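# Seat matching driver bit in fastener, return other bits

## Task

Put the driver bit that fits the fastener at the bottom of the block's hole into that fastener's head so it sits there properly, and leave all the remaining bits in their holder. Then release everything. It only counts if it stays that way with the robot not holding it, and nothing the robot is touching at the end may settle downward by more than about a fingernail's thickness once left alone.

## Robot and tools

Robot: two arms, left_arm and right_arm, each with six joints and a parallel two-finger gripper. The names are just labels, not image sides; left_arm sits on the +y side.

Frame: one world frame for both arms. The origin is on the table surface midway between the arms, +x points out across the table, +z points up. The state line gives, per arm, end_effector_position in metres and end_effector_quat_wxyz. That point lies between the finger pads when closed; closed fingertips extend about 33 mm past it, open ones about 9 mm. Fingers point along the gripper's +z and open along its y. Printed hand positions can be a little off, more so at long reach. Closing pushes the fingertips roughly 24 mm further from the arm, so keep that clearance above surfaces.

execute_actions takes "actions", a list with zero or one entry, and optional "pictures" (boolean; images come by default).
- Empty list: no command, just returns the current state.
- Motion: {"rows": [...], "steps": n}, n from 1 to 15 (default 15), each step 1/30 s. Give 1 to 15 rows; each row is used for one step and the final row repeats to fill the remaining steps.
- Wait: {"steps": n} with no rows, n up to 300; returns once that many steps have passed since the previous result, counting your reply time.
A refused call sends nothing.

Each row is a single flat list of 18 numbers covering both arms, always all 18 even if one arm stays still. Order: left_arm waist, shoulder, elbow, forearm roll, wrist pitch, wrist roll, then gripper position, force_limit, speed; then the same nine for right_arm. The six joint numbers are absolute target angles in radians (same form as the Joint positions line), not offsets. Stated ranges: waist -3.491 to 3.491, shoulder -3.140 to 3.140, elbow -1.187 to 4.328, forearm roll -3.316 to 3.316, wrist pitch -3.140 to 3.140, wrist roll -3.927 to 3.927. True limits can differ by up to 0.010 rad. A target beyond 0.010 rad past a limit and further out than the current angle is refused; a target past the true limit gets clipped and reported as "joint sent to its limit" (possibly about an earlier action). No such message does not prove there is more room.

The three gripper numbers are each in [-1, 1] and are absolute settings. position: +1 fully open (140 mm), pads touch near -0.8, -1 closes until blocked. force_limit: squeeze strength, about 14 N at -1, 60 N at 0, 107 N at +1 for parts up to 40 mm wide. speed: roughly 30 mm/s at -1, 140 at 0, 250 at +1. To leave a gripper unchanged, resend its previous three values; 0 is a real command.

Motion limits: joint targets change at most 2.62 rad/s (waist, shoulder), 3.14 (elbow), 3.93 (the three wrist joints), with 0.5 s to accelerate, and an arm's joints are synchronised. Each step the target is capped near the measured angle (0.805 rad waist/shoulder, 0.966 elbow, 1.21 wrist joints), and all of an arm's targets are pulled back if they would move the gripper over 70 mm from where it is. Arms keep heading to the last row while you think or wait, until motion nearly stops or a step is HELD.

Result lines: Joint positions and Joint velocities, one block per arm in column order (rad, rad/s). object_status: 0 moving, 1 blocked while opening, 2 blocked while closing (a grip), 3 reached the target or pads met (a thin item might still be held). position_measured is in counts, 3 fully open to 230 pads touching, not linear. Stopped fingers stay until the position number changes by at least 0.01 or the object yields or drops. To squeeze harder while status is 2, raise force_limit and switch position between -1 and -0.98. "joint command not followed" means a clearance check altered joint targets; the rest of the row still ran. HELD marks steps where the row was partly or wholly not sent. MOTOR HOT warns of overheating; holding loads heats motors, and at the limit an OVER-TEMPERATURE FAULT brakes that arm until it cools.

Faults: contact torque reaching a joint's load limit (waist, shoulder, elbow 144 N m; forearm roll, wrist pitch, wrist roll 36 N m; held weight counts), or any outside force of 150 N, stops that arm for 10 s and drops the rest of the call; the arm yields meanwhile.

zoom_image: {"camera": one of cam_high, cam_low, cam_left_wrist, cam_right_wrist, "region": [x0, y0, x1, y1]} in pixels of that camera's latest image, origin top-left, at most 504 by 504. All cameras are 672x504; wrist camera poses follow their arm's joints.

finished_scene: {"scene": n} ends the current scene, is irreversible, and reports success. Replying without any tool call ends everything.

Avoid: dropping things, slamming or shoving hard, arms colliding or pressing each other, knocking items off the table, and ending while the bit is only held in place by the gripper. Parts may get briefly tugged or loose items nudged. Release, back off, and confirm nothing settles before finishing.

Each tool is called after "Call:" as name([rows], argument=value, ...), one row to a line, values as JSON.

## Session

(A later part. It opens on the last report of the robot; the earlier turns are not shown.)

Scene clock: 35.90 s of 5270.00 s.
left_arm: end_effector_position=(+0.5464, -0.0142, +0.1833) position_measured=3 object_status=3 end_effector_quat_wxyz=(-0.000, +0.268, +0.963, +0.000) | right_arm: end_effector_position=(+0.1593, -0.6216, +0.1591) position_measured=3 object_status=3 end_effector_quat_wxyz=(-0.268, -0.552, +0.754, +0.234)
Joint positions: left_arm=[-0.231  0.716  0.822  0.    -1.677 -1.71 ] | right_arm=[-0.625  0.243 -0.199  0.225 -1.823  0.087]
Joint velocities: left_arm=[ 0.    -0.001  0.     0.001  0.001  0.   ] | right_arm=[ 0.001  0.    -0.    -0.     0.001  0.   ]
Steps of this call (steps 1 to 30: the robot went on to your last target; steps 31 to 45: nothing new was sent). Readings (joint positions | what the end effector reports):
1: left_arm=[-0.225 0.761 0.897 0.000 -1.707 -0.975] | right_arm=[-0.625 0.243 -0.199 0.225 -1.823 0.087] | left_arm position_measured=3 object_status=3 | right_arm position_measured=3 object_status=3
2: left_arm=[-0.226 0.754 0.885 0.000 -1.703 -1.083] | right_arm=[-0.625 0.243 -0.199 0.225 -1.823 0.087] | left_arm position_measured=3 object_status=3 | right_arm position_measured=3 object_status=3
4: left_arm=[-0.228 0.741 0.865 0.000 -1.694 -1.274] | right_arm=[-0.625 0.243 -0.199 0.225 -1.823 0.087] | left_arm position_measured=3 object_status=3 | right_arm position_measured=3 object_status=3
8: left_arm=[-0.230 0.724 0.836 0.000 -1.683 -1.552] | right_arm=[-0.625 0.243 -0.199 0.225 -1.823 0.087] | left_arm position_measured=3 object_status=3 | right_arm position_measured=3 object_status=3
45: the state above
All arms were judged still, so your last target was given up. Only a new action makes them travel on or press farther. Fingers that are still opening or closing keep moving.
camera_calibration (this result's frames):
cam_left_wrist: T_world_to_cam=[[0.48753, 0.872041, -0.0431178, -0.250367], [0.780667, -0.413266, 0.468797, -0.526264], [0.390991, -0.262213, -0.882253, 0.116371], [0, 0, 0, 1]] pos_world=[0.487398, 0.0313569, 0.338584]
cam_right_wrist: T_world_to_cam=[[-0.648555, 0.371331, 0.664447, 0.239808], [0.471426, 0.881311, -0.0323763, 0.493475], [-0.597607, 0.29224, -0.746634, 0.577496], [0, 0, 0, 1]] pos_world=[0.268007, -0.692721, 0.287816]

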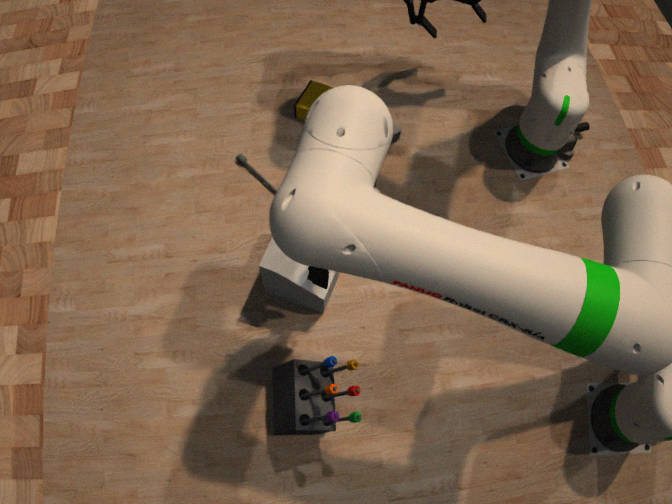

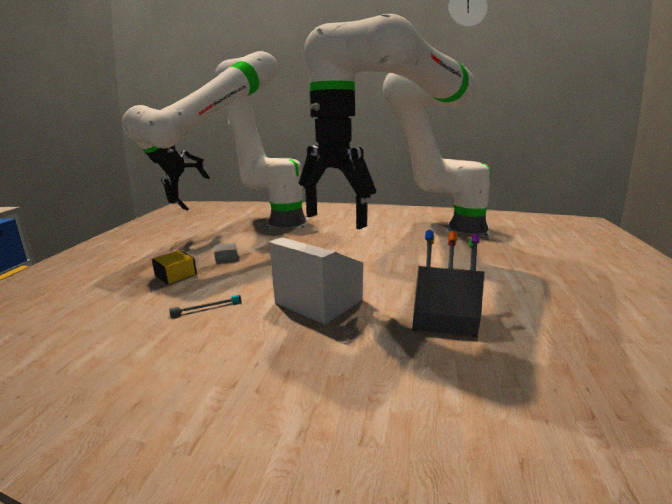

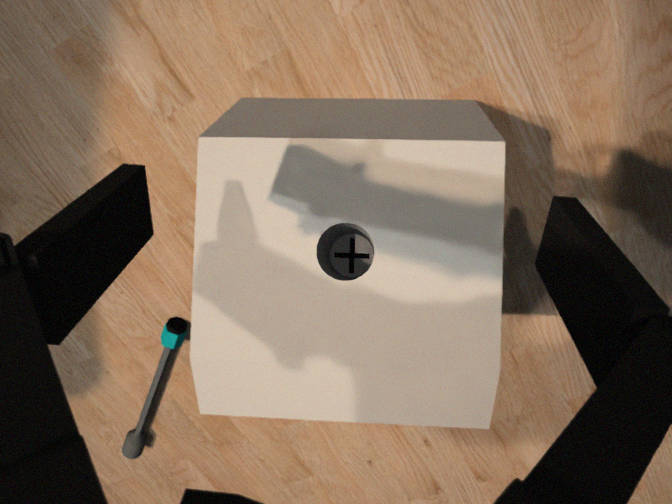

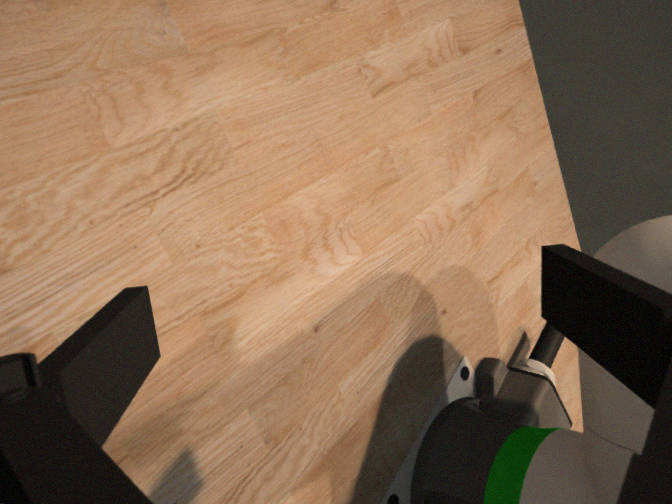

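Call:
execute_actions([
  {"rows":[[-0.1,0.392,0.55,0,-1.68,-1.55,1,0,0,-0.625,0.243,-0.199,0.225,-1.823,0.087,1,0,0]]},
], pictures=false)

Call:
execute_actions([
  {"steps":10},
], pictures=false)

Call:
execute_actions([
  {"rows":[[0.157,0.392,0.466,0,-1.645,-1.55,1,0,0,-0.625,0.243,-0.199,0.225,-1.823,0.087,1,0,0]]},
], pictures=false)

Call:
execute_actions([
  {"steps":40},
])

Scene clock: 43.10 s of 5270.00 s.
left_arm: end_effector_position=(+0.5009, +0.0887, +0.2727) position_measured=3 object_status=3 end_effector_quat_wxyz=(+0.023, +0.131, +0.991, -0.003) | right_arm: end_effector_position=(+0.1593, -0.6216, +0.1591) position_measured=3 object_status=3 end_effector_quat_wxyz=(-0.268, -0.552, +0.754, +0.234)
Joint positions: left_arm=[-0.105  0.404  0.561  0.    -1.68  -1.556] | right_arm=[-0.625  0.243 -0.199  0.225 -1.823  0.087]
Joint velocities: left_arm=[ 0.138 -0.341 -0.288  0.001 -0.003  0.168] | right_arm=[ 0.001 -0.     0.     0.     0.    -0.   ]
Steps of this call (steps 1 to 90: nothing new was sent; then 3.70 s passed at rest; steps 91 to 105: all 15 steps of this action). Readings (joint positions | what the end effector reports):
91: left_arm=[-0.231 0.716 0.822 0.000 -1.677 -1.710] | right_arm=[-0.625 0.243 -0.199 0.225 -1.823 0.087] | left_arm position_measured=3 object_status=3 | right_arm position_measured=3 object_status=3
92: left_arm=[-0.230 0.713 0.819 0.000 -1.677 -1.709] | right_arm=[-0.625 0.243 -0.199 0.225 -1.823 0.087] | left_arm position_measured=3 object_status=3 | right_arm position_measured=3 object_status=3
94: left_arm=[-0.220 0.689 0.799 0.000 -1.677 -1.697] | right_arm=[-0.625 0.243 -0.199 0.225 -1.823 0.087] | left_arm position_measured=3 object_status=3 | right_arm position_measured=3 object_status=3
98: left_arm=[-0.176 0.581 0.709 0.000 -1.678 -1.643] | right_arm=[-0.625 0.243 -0.199 0.225 -1.823 0.087] | left_arm position_measured=3 object_status=3 | right_arm position_measured=3 object_status=3
105: the state above

Scene clock: 43.43 s of 5270.00 s.
left_arm: end_effector_position=(+0.4983, +0.0926, +0.2754) position_measured=3 object_status=3 end_effector_quat_wxyz=(+0.024, +0.126, +0.992, -0.004) | right_arm: end_effector_position=(+0.1593, -0.6216, +0.1591) position_measured=3 object_status=3 end_effector_quat_wxyz=(-0.268, -0.552, +0.754, +0.234)
Joint positions: left_arm=[-0.1    0.392  0.55   0.    -1.68  -1.55 ] | right_arm=[-0.625  0.243 -0.199  0.225 -1.823  0.087]
Joint velocities: left_arm=[ 0.    -0.001  0.     0.002  0.    -0.   ] | right_arm=[-0.     0.     0.002  0.     0.001  0.001]
Steps of this call (steps 1 to 10: the robot went on to your last target). Readings (joint positions | what the end effector reports):
1: left_arm=[-0.102 0.396 0.553 0.000 -1.680 -1.552] | right_arm=[-0.625 0.243 -0.199 0.225 -1.823 0.087] | left_arm position_measured=3 object_status=3 | right_arm position_measured=3 object_status=3
2: left_arm=[-0.100 0.393 0.551 0.000 -1.680 -1.550] | right_arm=[-0.625 0.243 -0.199 0.225 -1.823 0.087] | left_arm position_measured=3 object_status=3 | right_arm position_measured=3 object_status=3
4: left_arm=[-0.100 0.392 0.550 0.000 -1.680 -1.550] | right_arm=[-0.625 0.243 -0.199 0.225 -1.823 0.087] | left_arm position_measured=3 object_status=3 | right_arm position_measured=3 object_status=3
8: left_arm=[-0.100 0.392 0.550 0.000 -1.680 -1.550] | right_arm=[-0.625 0.243 -0.199 0.225 -1.823 0.087] | left_arm position_measured=3 object_status=3 | right_arm position_measured=3 object_status=3
10: the state above

Scene clock: 43.93 s of 5270.00 s.
left_arm: end_effector_position=(+0.5399, +0.2385, +0.2395) position_measured=3 object_status=3 end_effector_quat_wxyz=(+0.000, -0.001, +1.000, -0.000) | right_arm: end_effector_position=(+0.1593, -0.6216, +0.1591) position_measured=3 object_status=3 end_effector_quat_wxyz=(-0.268, -0.552, +0.754, +0.234)
Joint positions: left_arm=[ 0.155  0.392  0.467  0.    -1.645 -1.55 ] | right_arm=[-0.625  0.243 -0.199  0.225 -1.823  0.087]
Joint velocities: left_arm=[ 0.12  -0.001 -0.039  0.001  0.016  0.   ] | right_arm=[-0.  0. -0. -0.  0. -0.]
Steps of this call (steps 1 to 15: all 15 steps of this action). Readings (joint positions | what the end effector reports):
1: left_arm=[-0.100 0.392 0.550 0.000 -1.680 -1.550] | right_arm=[-0.625 0.243 -0.199 0.225 -1.823 0.087] | left_arm position_measured=3 object_status=3 | right_arm position_measured=3 object_status=3
2: left_arm=[-0.097 0.392 0.549 0.000 -1.680 -1.550] | right_arm=[-0.625 0.243 -0.199 0.225 -1.823 0.087] | left_arm position_measured=3 object_status=3 | right_arm position_measured=3 object_status=3
4: left_arm=[-0.073 0.392 0.541 0.000 -1.677 -1.550] | right_arm=[-0.625 0.243 -0.199 0.225 -1.823 0.087] | left_arm position_measured=3 object_status=3 | right_arm position_measured=3 object_status=3
8: left_arm=[0.024 0.392 0.510 0.000 -1.663 -1.550] | right_arm=[-0.625 0.243 -0.199 0.225 -1.823 0.087] | left_arm position_measured=3 object_status=3 | right_arm position_measured=3 object_status=3
15: the state above

Scene clock: 45.27 s of 5270.00 s.
left_arm: end_effector_position=(+0.5401, +0.2398, +0.2392) position_measured=3 object_status=3 end_effector_quat_wxyz=(-0.000, -0.003, +1.000, +0.000) | right_arm: end_effector_position=(+0.1593, -0.6216, +0.1591) position_measured=3 object_status=3 end_effector_quat_wxyz=(-0.268, -0.552, +0.754, +0.234)
Joint positions: left_arm=[ 0.157  0.392  0.466 -0.    -1.645 -1.55 ] | right_arm=[-0.625  0.243 -0.199  0.225 -1.823  0.087]
Joint velocities: left_arm=[-0.     0.    -0.     0.     0.001 -0.   ] | right_arm=[-0.001  0.     0.001 -0.001 -0.     0.001]
Steps of this call (steps 1 to 15: the robot went on to your last target; steps 16 to 40: nothing new was sent). Readings (joint positions | what the end effector reports):
1: left_arm=[0.157 0.392 0.466 0.000 -1.645 -1.550] | right_arm=[-0.625 0.243 -0.199 0.225 -1.823 0.087] | left_arm position_measured=3 object_status=3 | right_arm position_measured=3 object_status=3
2: left_arm=[0.157 0.392 0.466 0.000 -1.645 -1.550] | right_arm=[-0.625 0.243 -0.199 0.225 -1.823 0.087] | left_arm position_measured=3 object_status=3 | right_arm position_measured=3 object_status=3
4: left_arm=[0.157 0.392 0.466 0.000 -1.645 -1.550] | right_arm=[-0.625 0.243 -0.199 0.225 -1.823 0.087] | left_arm position_measured=3 object_status=3 | right_arm position_measured=3 object_status=3
8: left_arm=[0.157 0.392 0.466 0.000 -1.645 -1.550] | right_arm=[-0.625 0.243 -0.199 0.225 -1.823 0.087] | left_arm position_measured=3 object_status=3 | right_arm position_measured=3 object_status=3
40: the state above
All arms were judged still, so your last target was given up. Only a new action makes them travel on or press farther. Fingers that are still opening or closing keep moving.
camera_calibration (this result's frames):
cam_left_wrist: T_world_to_cam=[[-0.0381782, 0.998342, -0.0430847, -0.212782], [0.881658, 0.0539475, 0.468795, -0.60917], [0.470341, -0.0200883, -0.882256, 0.133808], [0, 0, 0, 1]] pos_world=[0.46602, 0.24798, 0.394461]
cam_right_wrist: T_world_to_cam=[[-0.648555, 0.371331, 0.664447, 0.239808], [0.471426, 0.881311, -0.0323763, 0.493475], [-0.597607, 0.29224, -0.746634, 0.577496], [0, 0, 0, 1]] pos_world=[0.268007, -0.692721, 0.287816]

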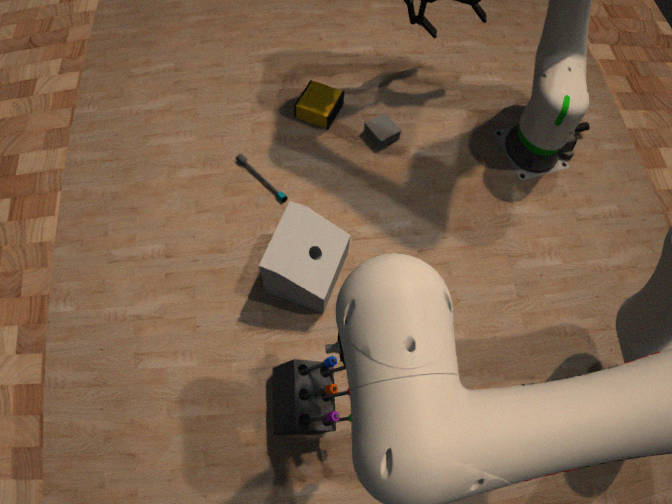

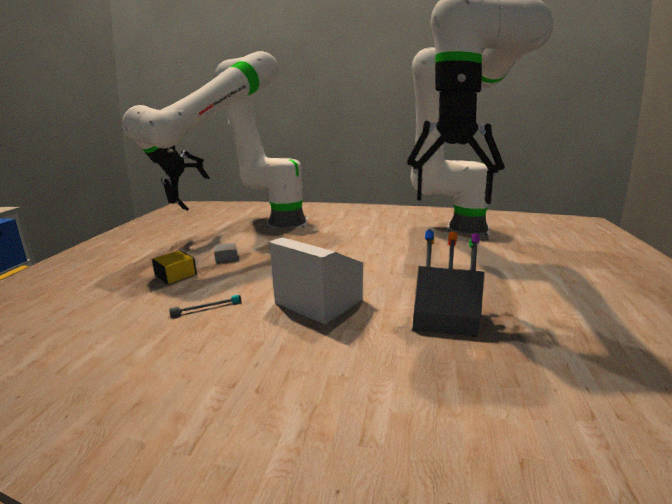

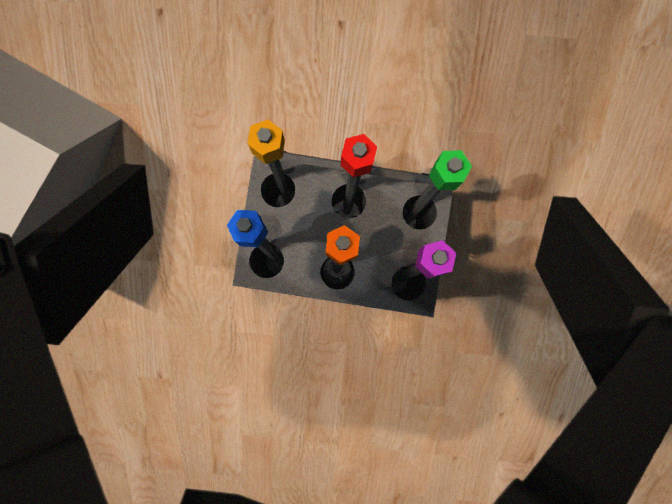

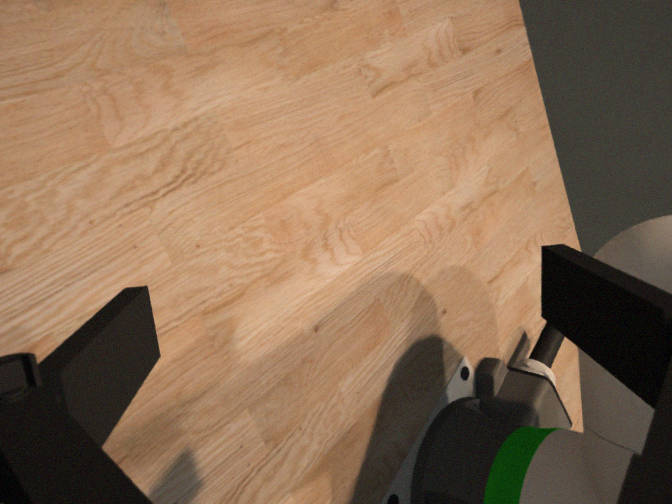

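Call:
execute_actions([
  {"rows":[[0.17,-0.123,-0.317,0,-0.731,-1.65,-0.4,0,0,-0.625,0.243,-0.199,0.225,-1.823,0.087,1,0,0]]},
], pictures=false)

Call:
execute_actions([
  {"steps":45},
])

Scene clock: 47.70 s of 5270.00 s.
left_arm: end_effector_position=(+0.5504, +0.2456, +0.2249) position_measured=106 object_status=0 end_effector_quat_wxyz=(+0.246, +0.030, +0.969, +0.006) | right_arm: end_effector_position=(+0.1593, -0.6216, +0.1591) position_measured=3 object_status=3 end_effector_quat_wxyz=(-0.268, -0.552, +0.754, +0.234)
Joint positions: left_arm=[ 0.167 -0.005 -0.138 -0.    -0.941 -1.627] | right_arm=[-0.625  0.243 -0.199  0.225 -1.823  0.087]
Joint velocities: left_arm=[ 0.025 -0.968 -1.474  0.001  1.716 -0.188] | right_arm=[ 0.001  0.     0.002  0.     0.    -0.001]
Steps of this call (steps 1 to 58: nothing new was sent; steps 59 to 73: all 15 steps of this action). Readings (joint positions | what the end effector reports):
59: left_arm=[0.157 0.392 0.466 0.000 -1.645 -1.550] | right_arm=[-0.625 0.243 -0.199 0.225 -1.823 0.087] | left_arm position_measured=3 object_status=0 | right_arm position_measured=3 object_status=3
60: left_arm=[0.157 0.389 0.462 -0.000 -1.640 -1.550] | right_arm=[-0.625 0.243 -0.199 0.225 -1.823 0.087] | left_arm position_measured=7 object_status=0 | right_arm position_measured=3 object_status=3
62: left_arm=[0.158 0.370 0.433 -0.000 -1.607 -1.554] | right_arm=[-0.625 0.243 -0.199 0.225 -1.823 0.087] | left_arm position_measured=22 object_status=0 | right_arm position_measured=3 object_status=3
66: left_arm=[0.160 0.278 0.293 -0.000 -1.443 -1.572] | right_arm=[-0.625 0.243 -0.199 0.225 -1.823 0.087] | left_arm position_measured=53 object_status=0 | right_arm position_measured=3 object_status=3
73: the state above

Scene clock: 49.20 s of 5270.00 s.
left_arm: end_effector_position=(+0.5427, +0.2475, +0.2243) position_measured=179 object_status=3 end_effector_quat_wxyz=(+0.317, +0.039, +0.948, +0.012) | right_arm: end_effector_position=(+0.1593, -0.6216, +0.1591) position_measured=3 object_status=3 end_effector_quat_wxyz=(-0.268, -0.552, +0.754, +0.234)
Joint positions: left_arm=[ 0.17  -0.123 -0.317 -0.    -0.731 -1.65 ] | right_arm=[-0.625  0.243 -0.199  0.225 -1.823  0.087]
Joint velocities: left_arm=[ 0.    -0.001  0.     0.002  0.     0.   ] | right_arm=[-0.001 -0.     0.002  0.001 -0.     0.   ]
Steps of this call (steps 1 to 30: the robot went on to your last target; steps 31 to 45: nothing new was sent). Readings (joint positions | what the end effector reports):
1: left_arm=[0.168 -0.036 -0.184 -0.000 -0.886 -1.633] | right_arm=[-0.625 0.243 -0.199 0.225 -1.823 0.087] | left_arm position_measured=113 object_status=0 | right_arm position_measured=3 object_status=3
2: left_arm=[0.168 -0.061 -0.223 -0.000 -0.840 -1.638] | right_arm=[-0.625 0.243 -0.199 0.225 -1.823 0.087] | left_arm position_measured=121 object_status=0 | right_arm position_measured=3 object_status=3
4: left_arm=[0.169 -0.099 -0.281 -0.000 -0.773 -1.645] | right_arm=[-0.625 0.243 -0.199 0.225 -1.823 0.087] | left_arm position_measured=136 object_status=0 | right_arm position_measured=3 object_status=3
8: left_arm=[0.170 -0.123 -0.317 -0.000 -0.731 -1.650] | right_arm=[-0.625 0.243 -0.199 0.225 -1.823 0.087] | left_arm position_measured=167 object_status=0 | right_arm position_measured=3 object_status=3
45: the state above
All arms were judged still, so your last target was given up. Only a new action makes them travel on or press farther. Fingers that are still opening or closing keep moving.
camera_calibration (this result's frames):
cam_left_wrist: T_world_to_cam=[[0.0653669, 0.997839, -0.00668009, -0.285154], [0.422859, -0.021636, 0.905937, -0.43523], [0.903835, -0.062043, -0.42336, -0.208168], [0, 0, 0, 1]] pos_world=[0.39083, 0.262206, 0.304256]
cam_right_wrist: T_world_to_cam=[[-0.648555, 0.371331, 0.664447, 0.239808], [0.471426, 0.881311, -0.0323764, 0.493475], [-0.597607, 0.29224, -0.746634, 0.577496], [0, 0, 0, 1]] pos_world=[0.268007, -0.692721, 0.287816]

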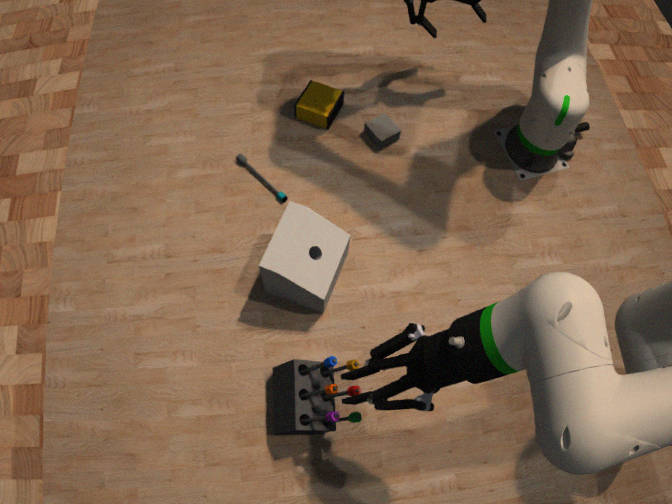

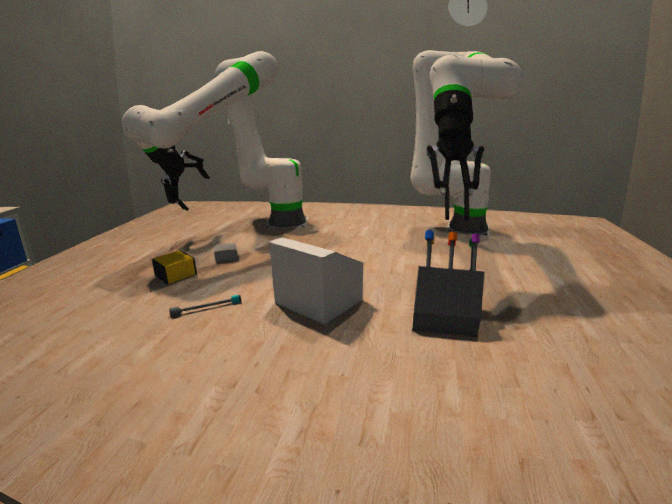

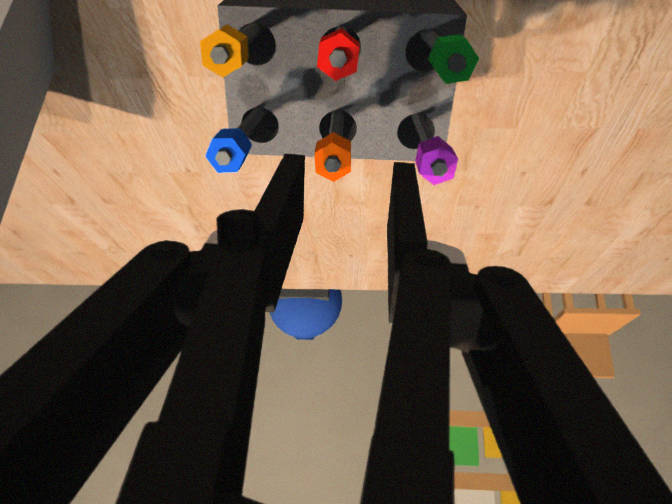

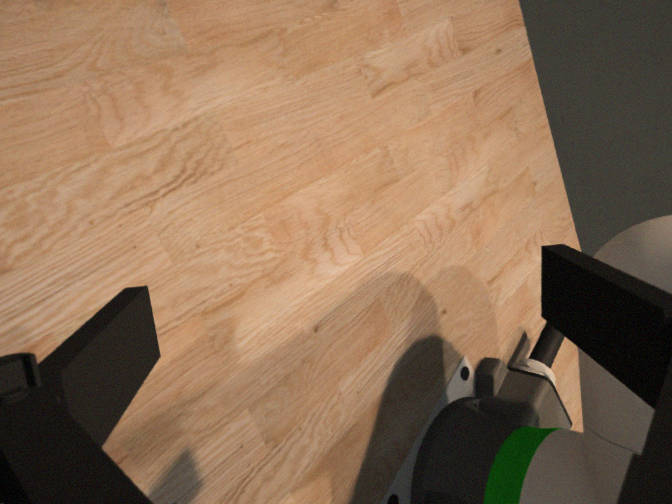

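Call:
execute_actions([
  {"rows":[[0.157,-0.123,-0.317,0,-0.731,-1.65,-0.4,0,0,-0.625,0.243,-0.199,0.225,-1.823,0.087,1,0,0]],"steps":8},
], pictures=false)

Call:
execute_actions([
  {"rows":[[0.158,0.02,-0.314,0,-0.591,-1.65,-0.4,0,0,-0.625,0.243,-0.199,0.225,-1.823,0.087,1,0,0]]},
], pictures=false)

Call:
execute_actions([
  {"steps":15},
])

Scene clock: 51.93 s of 5270.00 s.
left_arm: end_effector_position=(+0.5409, +0.2399, +0.2243) position_measured=179 object_status=3 end_effector_quat_wxyz=(+0.317, +0.045, +0.947, +0.010) | right_arm: end_effector_position=(+0.1593, -0.6216, +0.1591) position_measured=3 object_status=3 end_effector_quat_wxyz=(-0.268, -0.552, +0.754, +0.234)
Joint positions: left_arm=[ 0.157 -0.123 -0.317 -0.    -0.731 -1.65 ] | right_arm=[-0.625  0.243 -0.199  0.225 -1.823  0.087]
Joint velocities: left_arm=[-0.001  0.001 -0.    -0.    -0.001 -0.   ] | right_arm=[-0.001  0.     0.001  0.    -0.     0.   ]
Steps of this call (steps 1 to 74: nothing new was sent; steps 75 to 82: all 8 steps of this action). Readings (joint positions | what the end effector reports):
75: left_arm=[0.170 -0.123 -0.317 -0.000 -0.731 -1.650] | right_arm=[-0.625 0.243 -0.199 0.225 -1.823 0.087] | left_arm position_measured=179 object_status=3 | right_arm position_measured=3 object_status=3
76: left_arm=[0.166 -0.123 -0.317 -0.000 -0.731 -1.650] | right_arm=[-0.625 0.243 -0.199 0.225 -1.823 0.087] | left_arm position_measured=179 object_status=3 | right_arm position_measured=3 object_status=3
78: left_arm=[0.158 -0.123 -0.317 -0.000 -0.731 -1.650] | right_arm=[-0.625 0.243 -0.199 0.225 -1.823 0.087] | left_arm position_measured=179 object_status=3 | right_arm position_measured=3 object_status=3
82: the state above

Scene clock: 52.43 s of 5270.00 s.
left_arm: end_effector_position=(+0.5839, +0.2398, +0.1694) position_measured=179 object_status=3 end_effector_quat_wxyz=(+0.317, +0.044, +0.947, +0.010) | right_arm: end_effector_position=(+0.1593, -0.6216, +0.1591) position_measured=3 object_status=3 end_effector_quat_wxyz=(-0.268, -0.552, +0.754, +0.234)
Joint positions: left_arm=[ 0.158  0.02  -0.314  0.    -0.591 -1.65 ] | right_arm=[-0.625  0.243 -0.199  0.225 -1.823  0.087]
Joint velocities: left_arm=[-0.     0.001  0.    -0.001  0.001  0.   ] | right_arm=[ 0. -0. -0. -0.  0.  0.]
Steps of this call (steps 1 to 15: all 15 steps of this action). Readings (joint positions | what the end effector reports):
1: left_arm=[0.157 -0.123 -0.317 -0.000 -0.731 -1.650] | right_arm=[-0.625 0.243 -0.199 0.225 -1.823 0.087] | left_arm position_measured=179 object_status=3 | right_arm position_measured=3 object_status=3
2: left_arm=[0.157 -0.120 -0.317 0.000 -0.727 -1.650] | right_arm=[-0.625 0.243 -0.199 0.225 -1.823 0.087] | left_arm position_measured=179 object_status=3 | right_arm position_measured=3 object_status=3
4: left_arm=[0.157 -0.096 -0.317 0.000 -0.704 -1.650] | right_arm=[-0.625 0.243 -0.199 0.225 -1.823 0.087] | left_arm position_measured=179 object_status=3 | right_arm position_measured=3 object_status=3
8: left_arm=[0.158 -0.005 -0.315 0.000 -0.616 -1.650] | right_arm=[-0.625 0.243 -0.199 0.225 -1.823 0.087] | left_arm position_measured=179 object_status=3 | right_arm position_measured=3 object_status=3
15: the state above

Scene clock: 52.93 s of 5270.00 s.
left_arm: end_effector_position=(+0.5839, +0.2398, +0.1693) position_measured=179 object_status=3 end_effector_quat_wxyz=(+0.317, +0.044, +0.947, +0.010) | right_arm: end_effector_position=(+0.1593, -0.6216, +0.1591) position_measured=3 object_status=3 end_effector_quat_wxyz=(-0.268, -0.552, +0.754, +0.234)
Joint positions: left_arm=[ 0.158  0.02  -0.314  0.    -0.591 -1.65 ] | right_arm=[-0.625  0.243 -0.199  0.225 -1.823  0.087]
Joint velocities: left_arm=[-0.     0.001 -0.    -0.002  0.001  0.   ] | right_arm=[-0.001  0.    -0.    -0.     0.001  0.002]
Steps of this call (steps 1 to 15: the robot went on to your last target). Readings (joint positions | what the end effector reports):
1: left_arm=[0.158 0.020 -0.314 0.000 -0.591 -1.650] | right_arm=[-0.625 0.243 -0.199 0.225 -1.823 0.087] | left_arm position_measured=179 object_status=3 | right_arm position_measured=3 object_status=3
2: left_arm=[0.158 0.020 -0.314 0.000 -0.591 -1.650] | right_arm=[-0.625 0.243 -0.199 0.225 -1.823 0.087] | left_arm position_measured=179 object_status=3 | right_arm position_measured=3 object_status=3
4: left_arm=[0.158 0.020 -0.314 0.000 -0.591 -1.650] | right_arm=[-0.625 0.243 -0.199 0.225 -1.823 0.087] | left_arm position_measured=179 object_status=3 | right_arm position_measured=3 object_status=3
8: left_arm=[0.158 0.020 -0.314 0.000 -0.591 -1.650] | right_arm=[-0.625 0.243 -0.199 0.225 -1.823 0.087] | left_arm position_measured=179 object_status=3 | right_arm position_measured=3 object_status=3
15: the state above
All arms were judged still, so your last target was given up. Only a new action makes them travel on or press farther. Fingers that are still opening or closing keep moving.
camera_calibration (this result's frames):
cam_left_wrist: T_world_to_cam=[[0.0773319, 0.996982, -0.00677919, -0.287307], [0.422485, -0.0266101, 0.905979, -0.401616], [0.903065, -0.0729252, -0.423268, -0.266135], [0, 0, 0, 1]] pos_world=[0.432232, 0.256345, 0.249262]
cam_right_wrist: T_world_to_cam=[[-0.648555, 0.371331, 0.664447, 0.239808], [0.471426, 0.881311, -0.0323763, 0.493475], [-0.597607, 0.29224, -0.746634, 0.577496], [0, 0, 0, 1]] pos_world=[0.268007, -0.692721, 0.287816]

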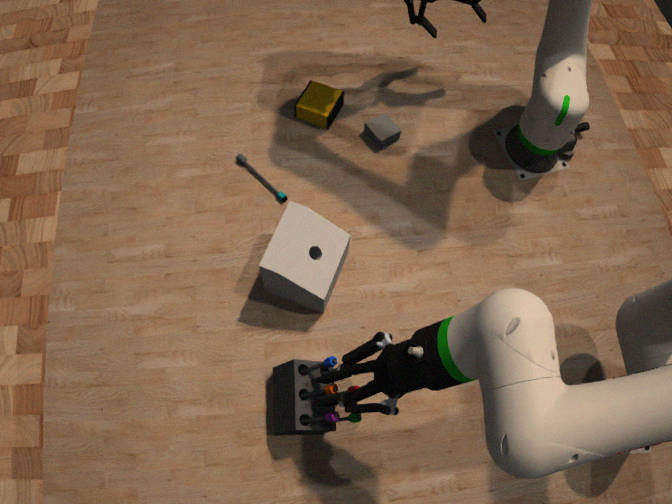

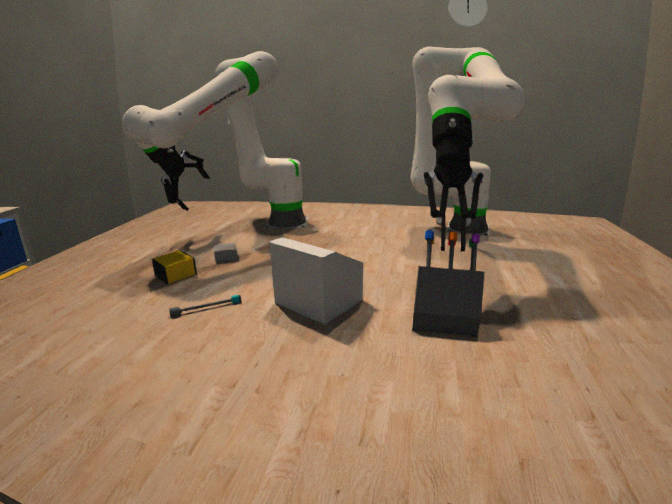

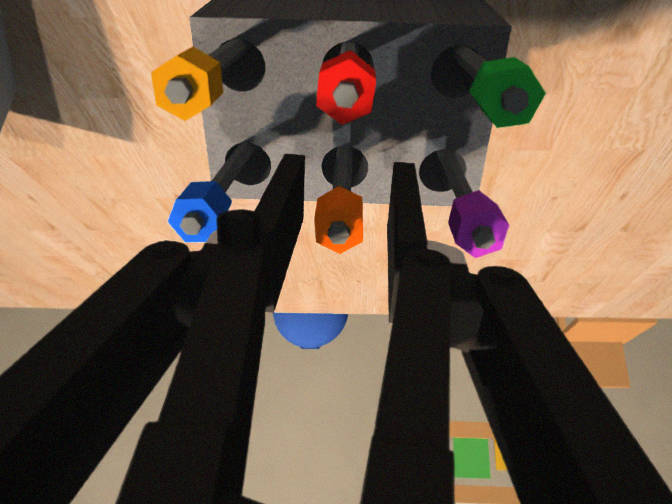

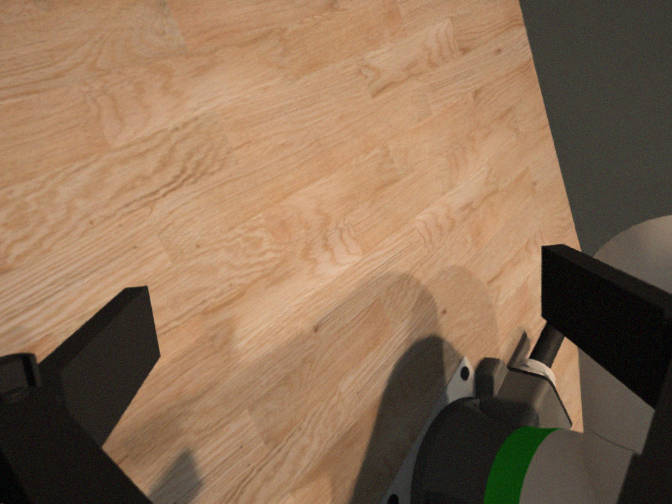

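Call:
execute_actions([
  {"rows":[[0.158,0.02,-0.314,0,-0.591,-1.65,-1,0,0,-0.625,0.243,-0.199,0.225,-1.823,0.087,1,0,0]]},
], pictures=false)

Call:
execute_actions([
  {"rows":[[0.158,-0.146,-0.288,0,-0.784,-1.65,-1,0,0,-0.625,0.243,-0.199,0.225,-1.823,0.087,1,0,0]]},
], pictures=false)

Call:
execute_actions([
  {"steps":15},
])

Scene clock: 54.37 s of 5270.00 s.
left_arm: end_effector_position=(+0.5838, +0.2398, +0.1692) position_measured=210 object_status=2 end_effector_quat_wxyz=(+0.317, +0.044, +0.947, +0.010) | right_arm: end_effector_position=(+0.1593, -0.6216, +0.1591) position_measured=3 object_status=3 end_effector_quat_wxyz=(-0.268, -0.552, +0.754, +0.234)
Joint positions: left_arm=[ 0.158  0.02  -0.314 -0.    -0.591 -1.65 ] | right_arm=[-0.625  0.243 -0.199  0.225 -1.823  0.087]
Joint velocities: left_arm=[-0.     0.    -0.    -0.001  0.     0.   ] | right_arm=[ 0.     0.    -0.001 -0.     0.001  0.   ]
Steps of this call (steps 1 to 28: nothing new was sent; steps 29 to 43: all 15 steps of this action). Readings (joint positions | what the end effector reports):
29: left_arm=[0.158 0.020 -0.314 -0.000 -0.591 -1.650] | right_arm=[-0.625 0.243 -0.199 0.225 -1.823 0.087] | left_arm position_measured=179 object_status=0 | right_arm position_measured=3 object_status=3
30: left_arm=[0.158 0.020 -0.314 -0.000 -0.591 -1.650] | right_arm=[-0.625 0.243 -0.199 0.225 -1.823 0.087] | left_arm position_measured=183 object_status=0 | right_arm position_measured=3 object_status=3
32: left_arm=[0.158 0.020 -0.314 -0.000 -0.591 -1.650] | right_arm=[-0.625 0.243 -0.199 0.225 -1.823 0.087] | left_arm position_measured=198 object_status=0 | right_arm position_measured=3 object_status=3
36: left_arm=[0.158 0.020 -0.314 -0.000 -0.591 -1.650] | right_arm=[-0.625 0.243 -0.199 0.225 -1.823 0.087] | left_arm position_measured=210 object_status=0 | right_arm position_measured=3 object_status=3
43: the state above

Scene clock: 54.87 s of 5270.00 s.
left_arm: end_effector_position=(+0.5352, +0.2405, +0.2447) position_measured=210 object_status=2 end_effector_quat_wxyz=(+0.317, +0.045, +0.947, +0.010) | right_arm: end_effector_position=(+0.1593, -0.6216, +0.1591) position_measured=3 object_status=3 end_effector_quat_wxyz=(-0.268, -0.552, +0.754, +0.234)
Joint positions: left_arm=[ 0.158 -0.146 -0.288 -0.    -0.784 -1.65 ] | right_arm=[-0.625  0.243 -0.199  0.225 -1.823  0.087]
Joint velocities: left_arm=[ 0.    -0.    -0.     0.001 -0.001  0.   ] | right_arm=[-0.001  0.     0.002 -0.    -0.    -0.   ]
Steps of this call (steps 1 to 15: all 15 steps of this action). Readings (joint positions | what the end effector reports):
1: left_arm=[0.158 0.020 -0.314 -0.000 -0.591 -1.650] | right_arm=[-0.625 0.243 -0.199 0.225 -1.823 0.087] | left_arm position_measured=210 object_status=2 | right_arm position_measured=3 object_status=3
2: left_arm=[0.158 0.017 -0.314 -0.000 -0.595 -1.650] | right_arm=[-0.625 0.243 -0.199 0.225 -1.823 0.087] | left_arm position_measured=210 object_status=2 | right_arm position_measured=3 object_status=3
4: left_arm=[0.158 -0.007 -0.310 -0.000 -0.623 -1.650] | right_arm=[-0.625 0.243 -0.199 0.225 -1.823 0.087] | left_arm position_measured=210 object_status=2 | right_arm position_measured=3 object_status=3
8: left_arm=[0.158 -0.105 -0.294 -0.000 -0.736 -1.650] | right_arm=[-0.625 0.243 -0.199 0.225 -1.823 0.087] | left_arm position_measured=210 object_status=2 | right_arm position_measured=3 object_status=3
15: the state above

Scene clock: 55.37 s of 5270.00 s.
left_arm: end_effector_position=(+0.5352, +0.2405, +0.2448) position_measured=210 object_status=2 end_effector_quat_wxyz=(+0.317, +0.045, +0.947, +0.010) | right_arm: end_effector_position=(+0.1593, -0.6216, +0.1591) position_measured=3 object_status=3 end_effector_quat_wxyz=(-0.268, -0.552, +0.754, +0.234)
Joint positions: left_arm=[ 0.158 -0.146 -0.288 -0.    -0.784 -1.65 ] | right_arm=[-0.625  0.243 -0.199  0.225 -1.823  0.087]
Joint velocities: left_arm=[-0.     0.001 -0.    -0.001  0.001 -0.   ] | right_arm=[-0.     0.     0.    -0.     0.001 -0.   ]
Steps of this call (steps 1 to 15: the robot went on to your last target). Readings (joint positions | what the end effector reports):
1: left_arm=[0.158 -0.146 -0.288 -0.000 -0.784 -1.650] | right_arm=[-0.625 0.243 -0.199 0.225 -1.823 0.087] | left_arm position_measured=210 object_status=2 | right_arm position_measured=3 object_status=3
2: left_arm=[0.158 -0.146 -0.288 -0.000 -0.784 -1.650] | right_arm=[-0.625 0.243 -0.199 0.225 -1.823 0.087] | left_arm position_measured=210 object_status=2 | right_arm position_measured=3 object_status=3
4: left_arm=[0.158 -0.146 -0.288 -0.000 -0.784 -1.650] | right_arm=[-0.625 0.243 -0.199 0.225 -1.823 0.087] | left_arm position_measured=210 object_status=2 | right_arm position_measured=3 object_status=3
8: left_arm=[0.158 -0.146 -0.288 -0.000 -0.784 -1.650] | right_arm=[-0.625 0.243 -0.199 0.225 -1.823 0.087] | left_arm position_measured=210 object_status=2 | right_arm position_measured=3 object_status=3
15: the state above
All arms were judged still, so your last target was given up. Only a new action makes them travel on or press farther. Fingers that are still opening or closing keep moving.
camera_calibration (this result's frames):
cam_left_wrist: T_world_to_cam=[[0.0773405, 0.996982, -0.00668095, -0.283822], [0.423472, -0.0267826, 0.905513, -0.449812], [0.902602, -0.072862, -0.424265, -0.189622], [0, 0, 0, 1]] pos_world=[0.383587, 0.257102, 0.324964]
cam_right_wrist: T_world_to_cam=[[-0.648555, 0.371331, 0.664447, 0.239808], [0.471426, 0.881311, -0.0323764, 0.493475], [-0.597607, 0.29224, -0.746634, 0.577496], [0, 0, 0, 1]] pos_world=[0.268007, -0.692721, 0.287816]

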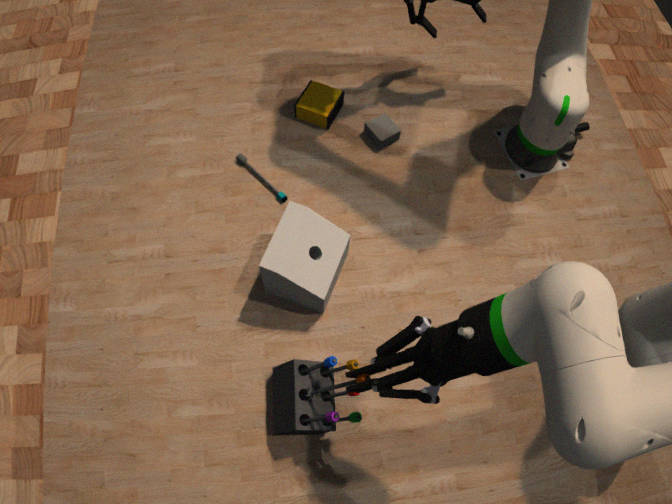

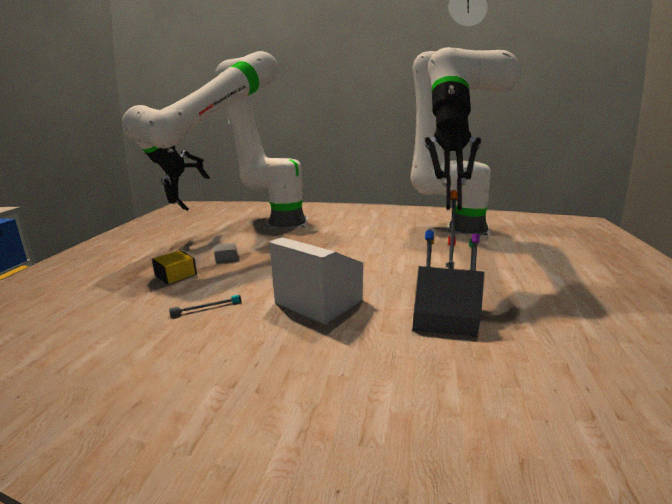

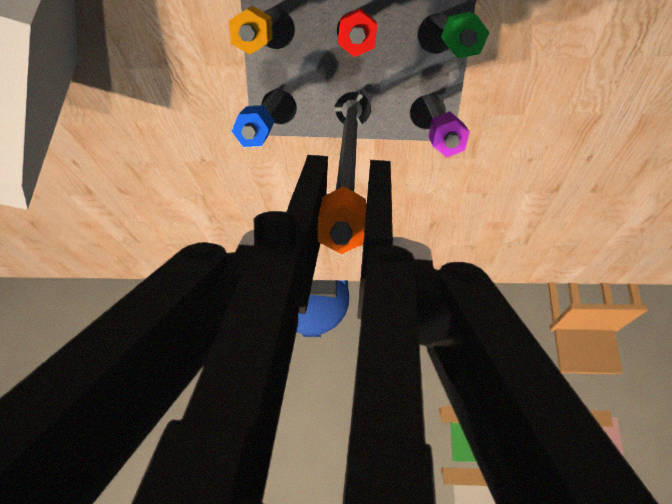

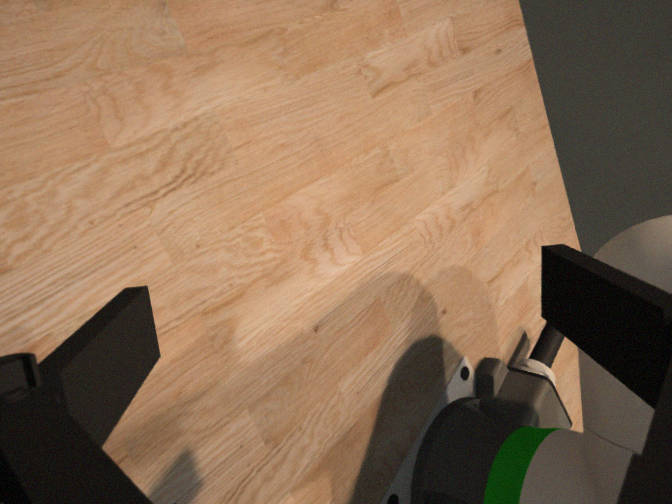

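Call:
zoom_image(camera="cam_left_wrist", region=[310, 70, 400, 150])

Region (310, 70, 400, 150) of cam_left_wrist's 672x504 image, scaled by 5.600, with more detail than that image has.

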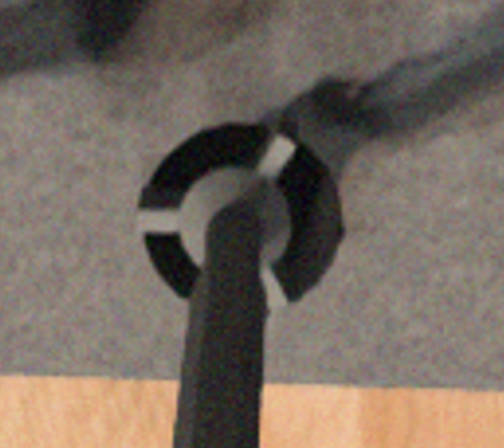

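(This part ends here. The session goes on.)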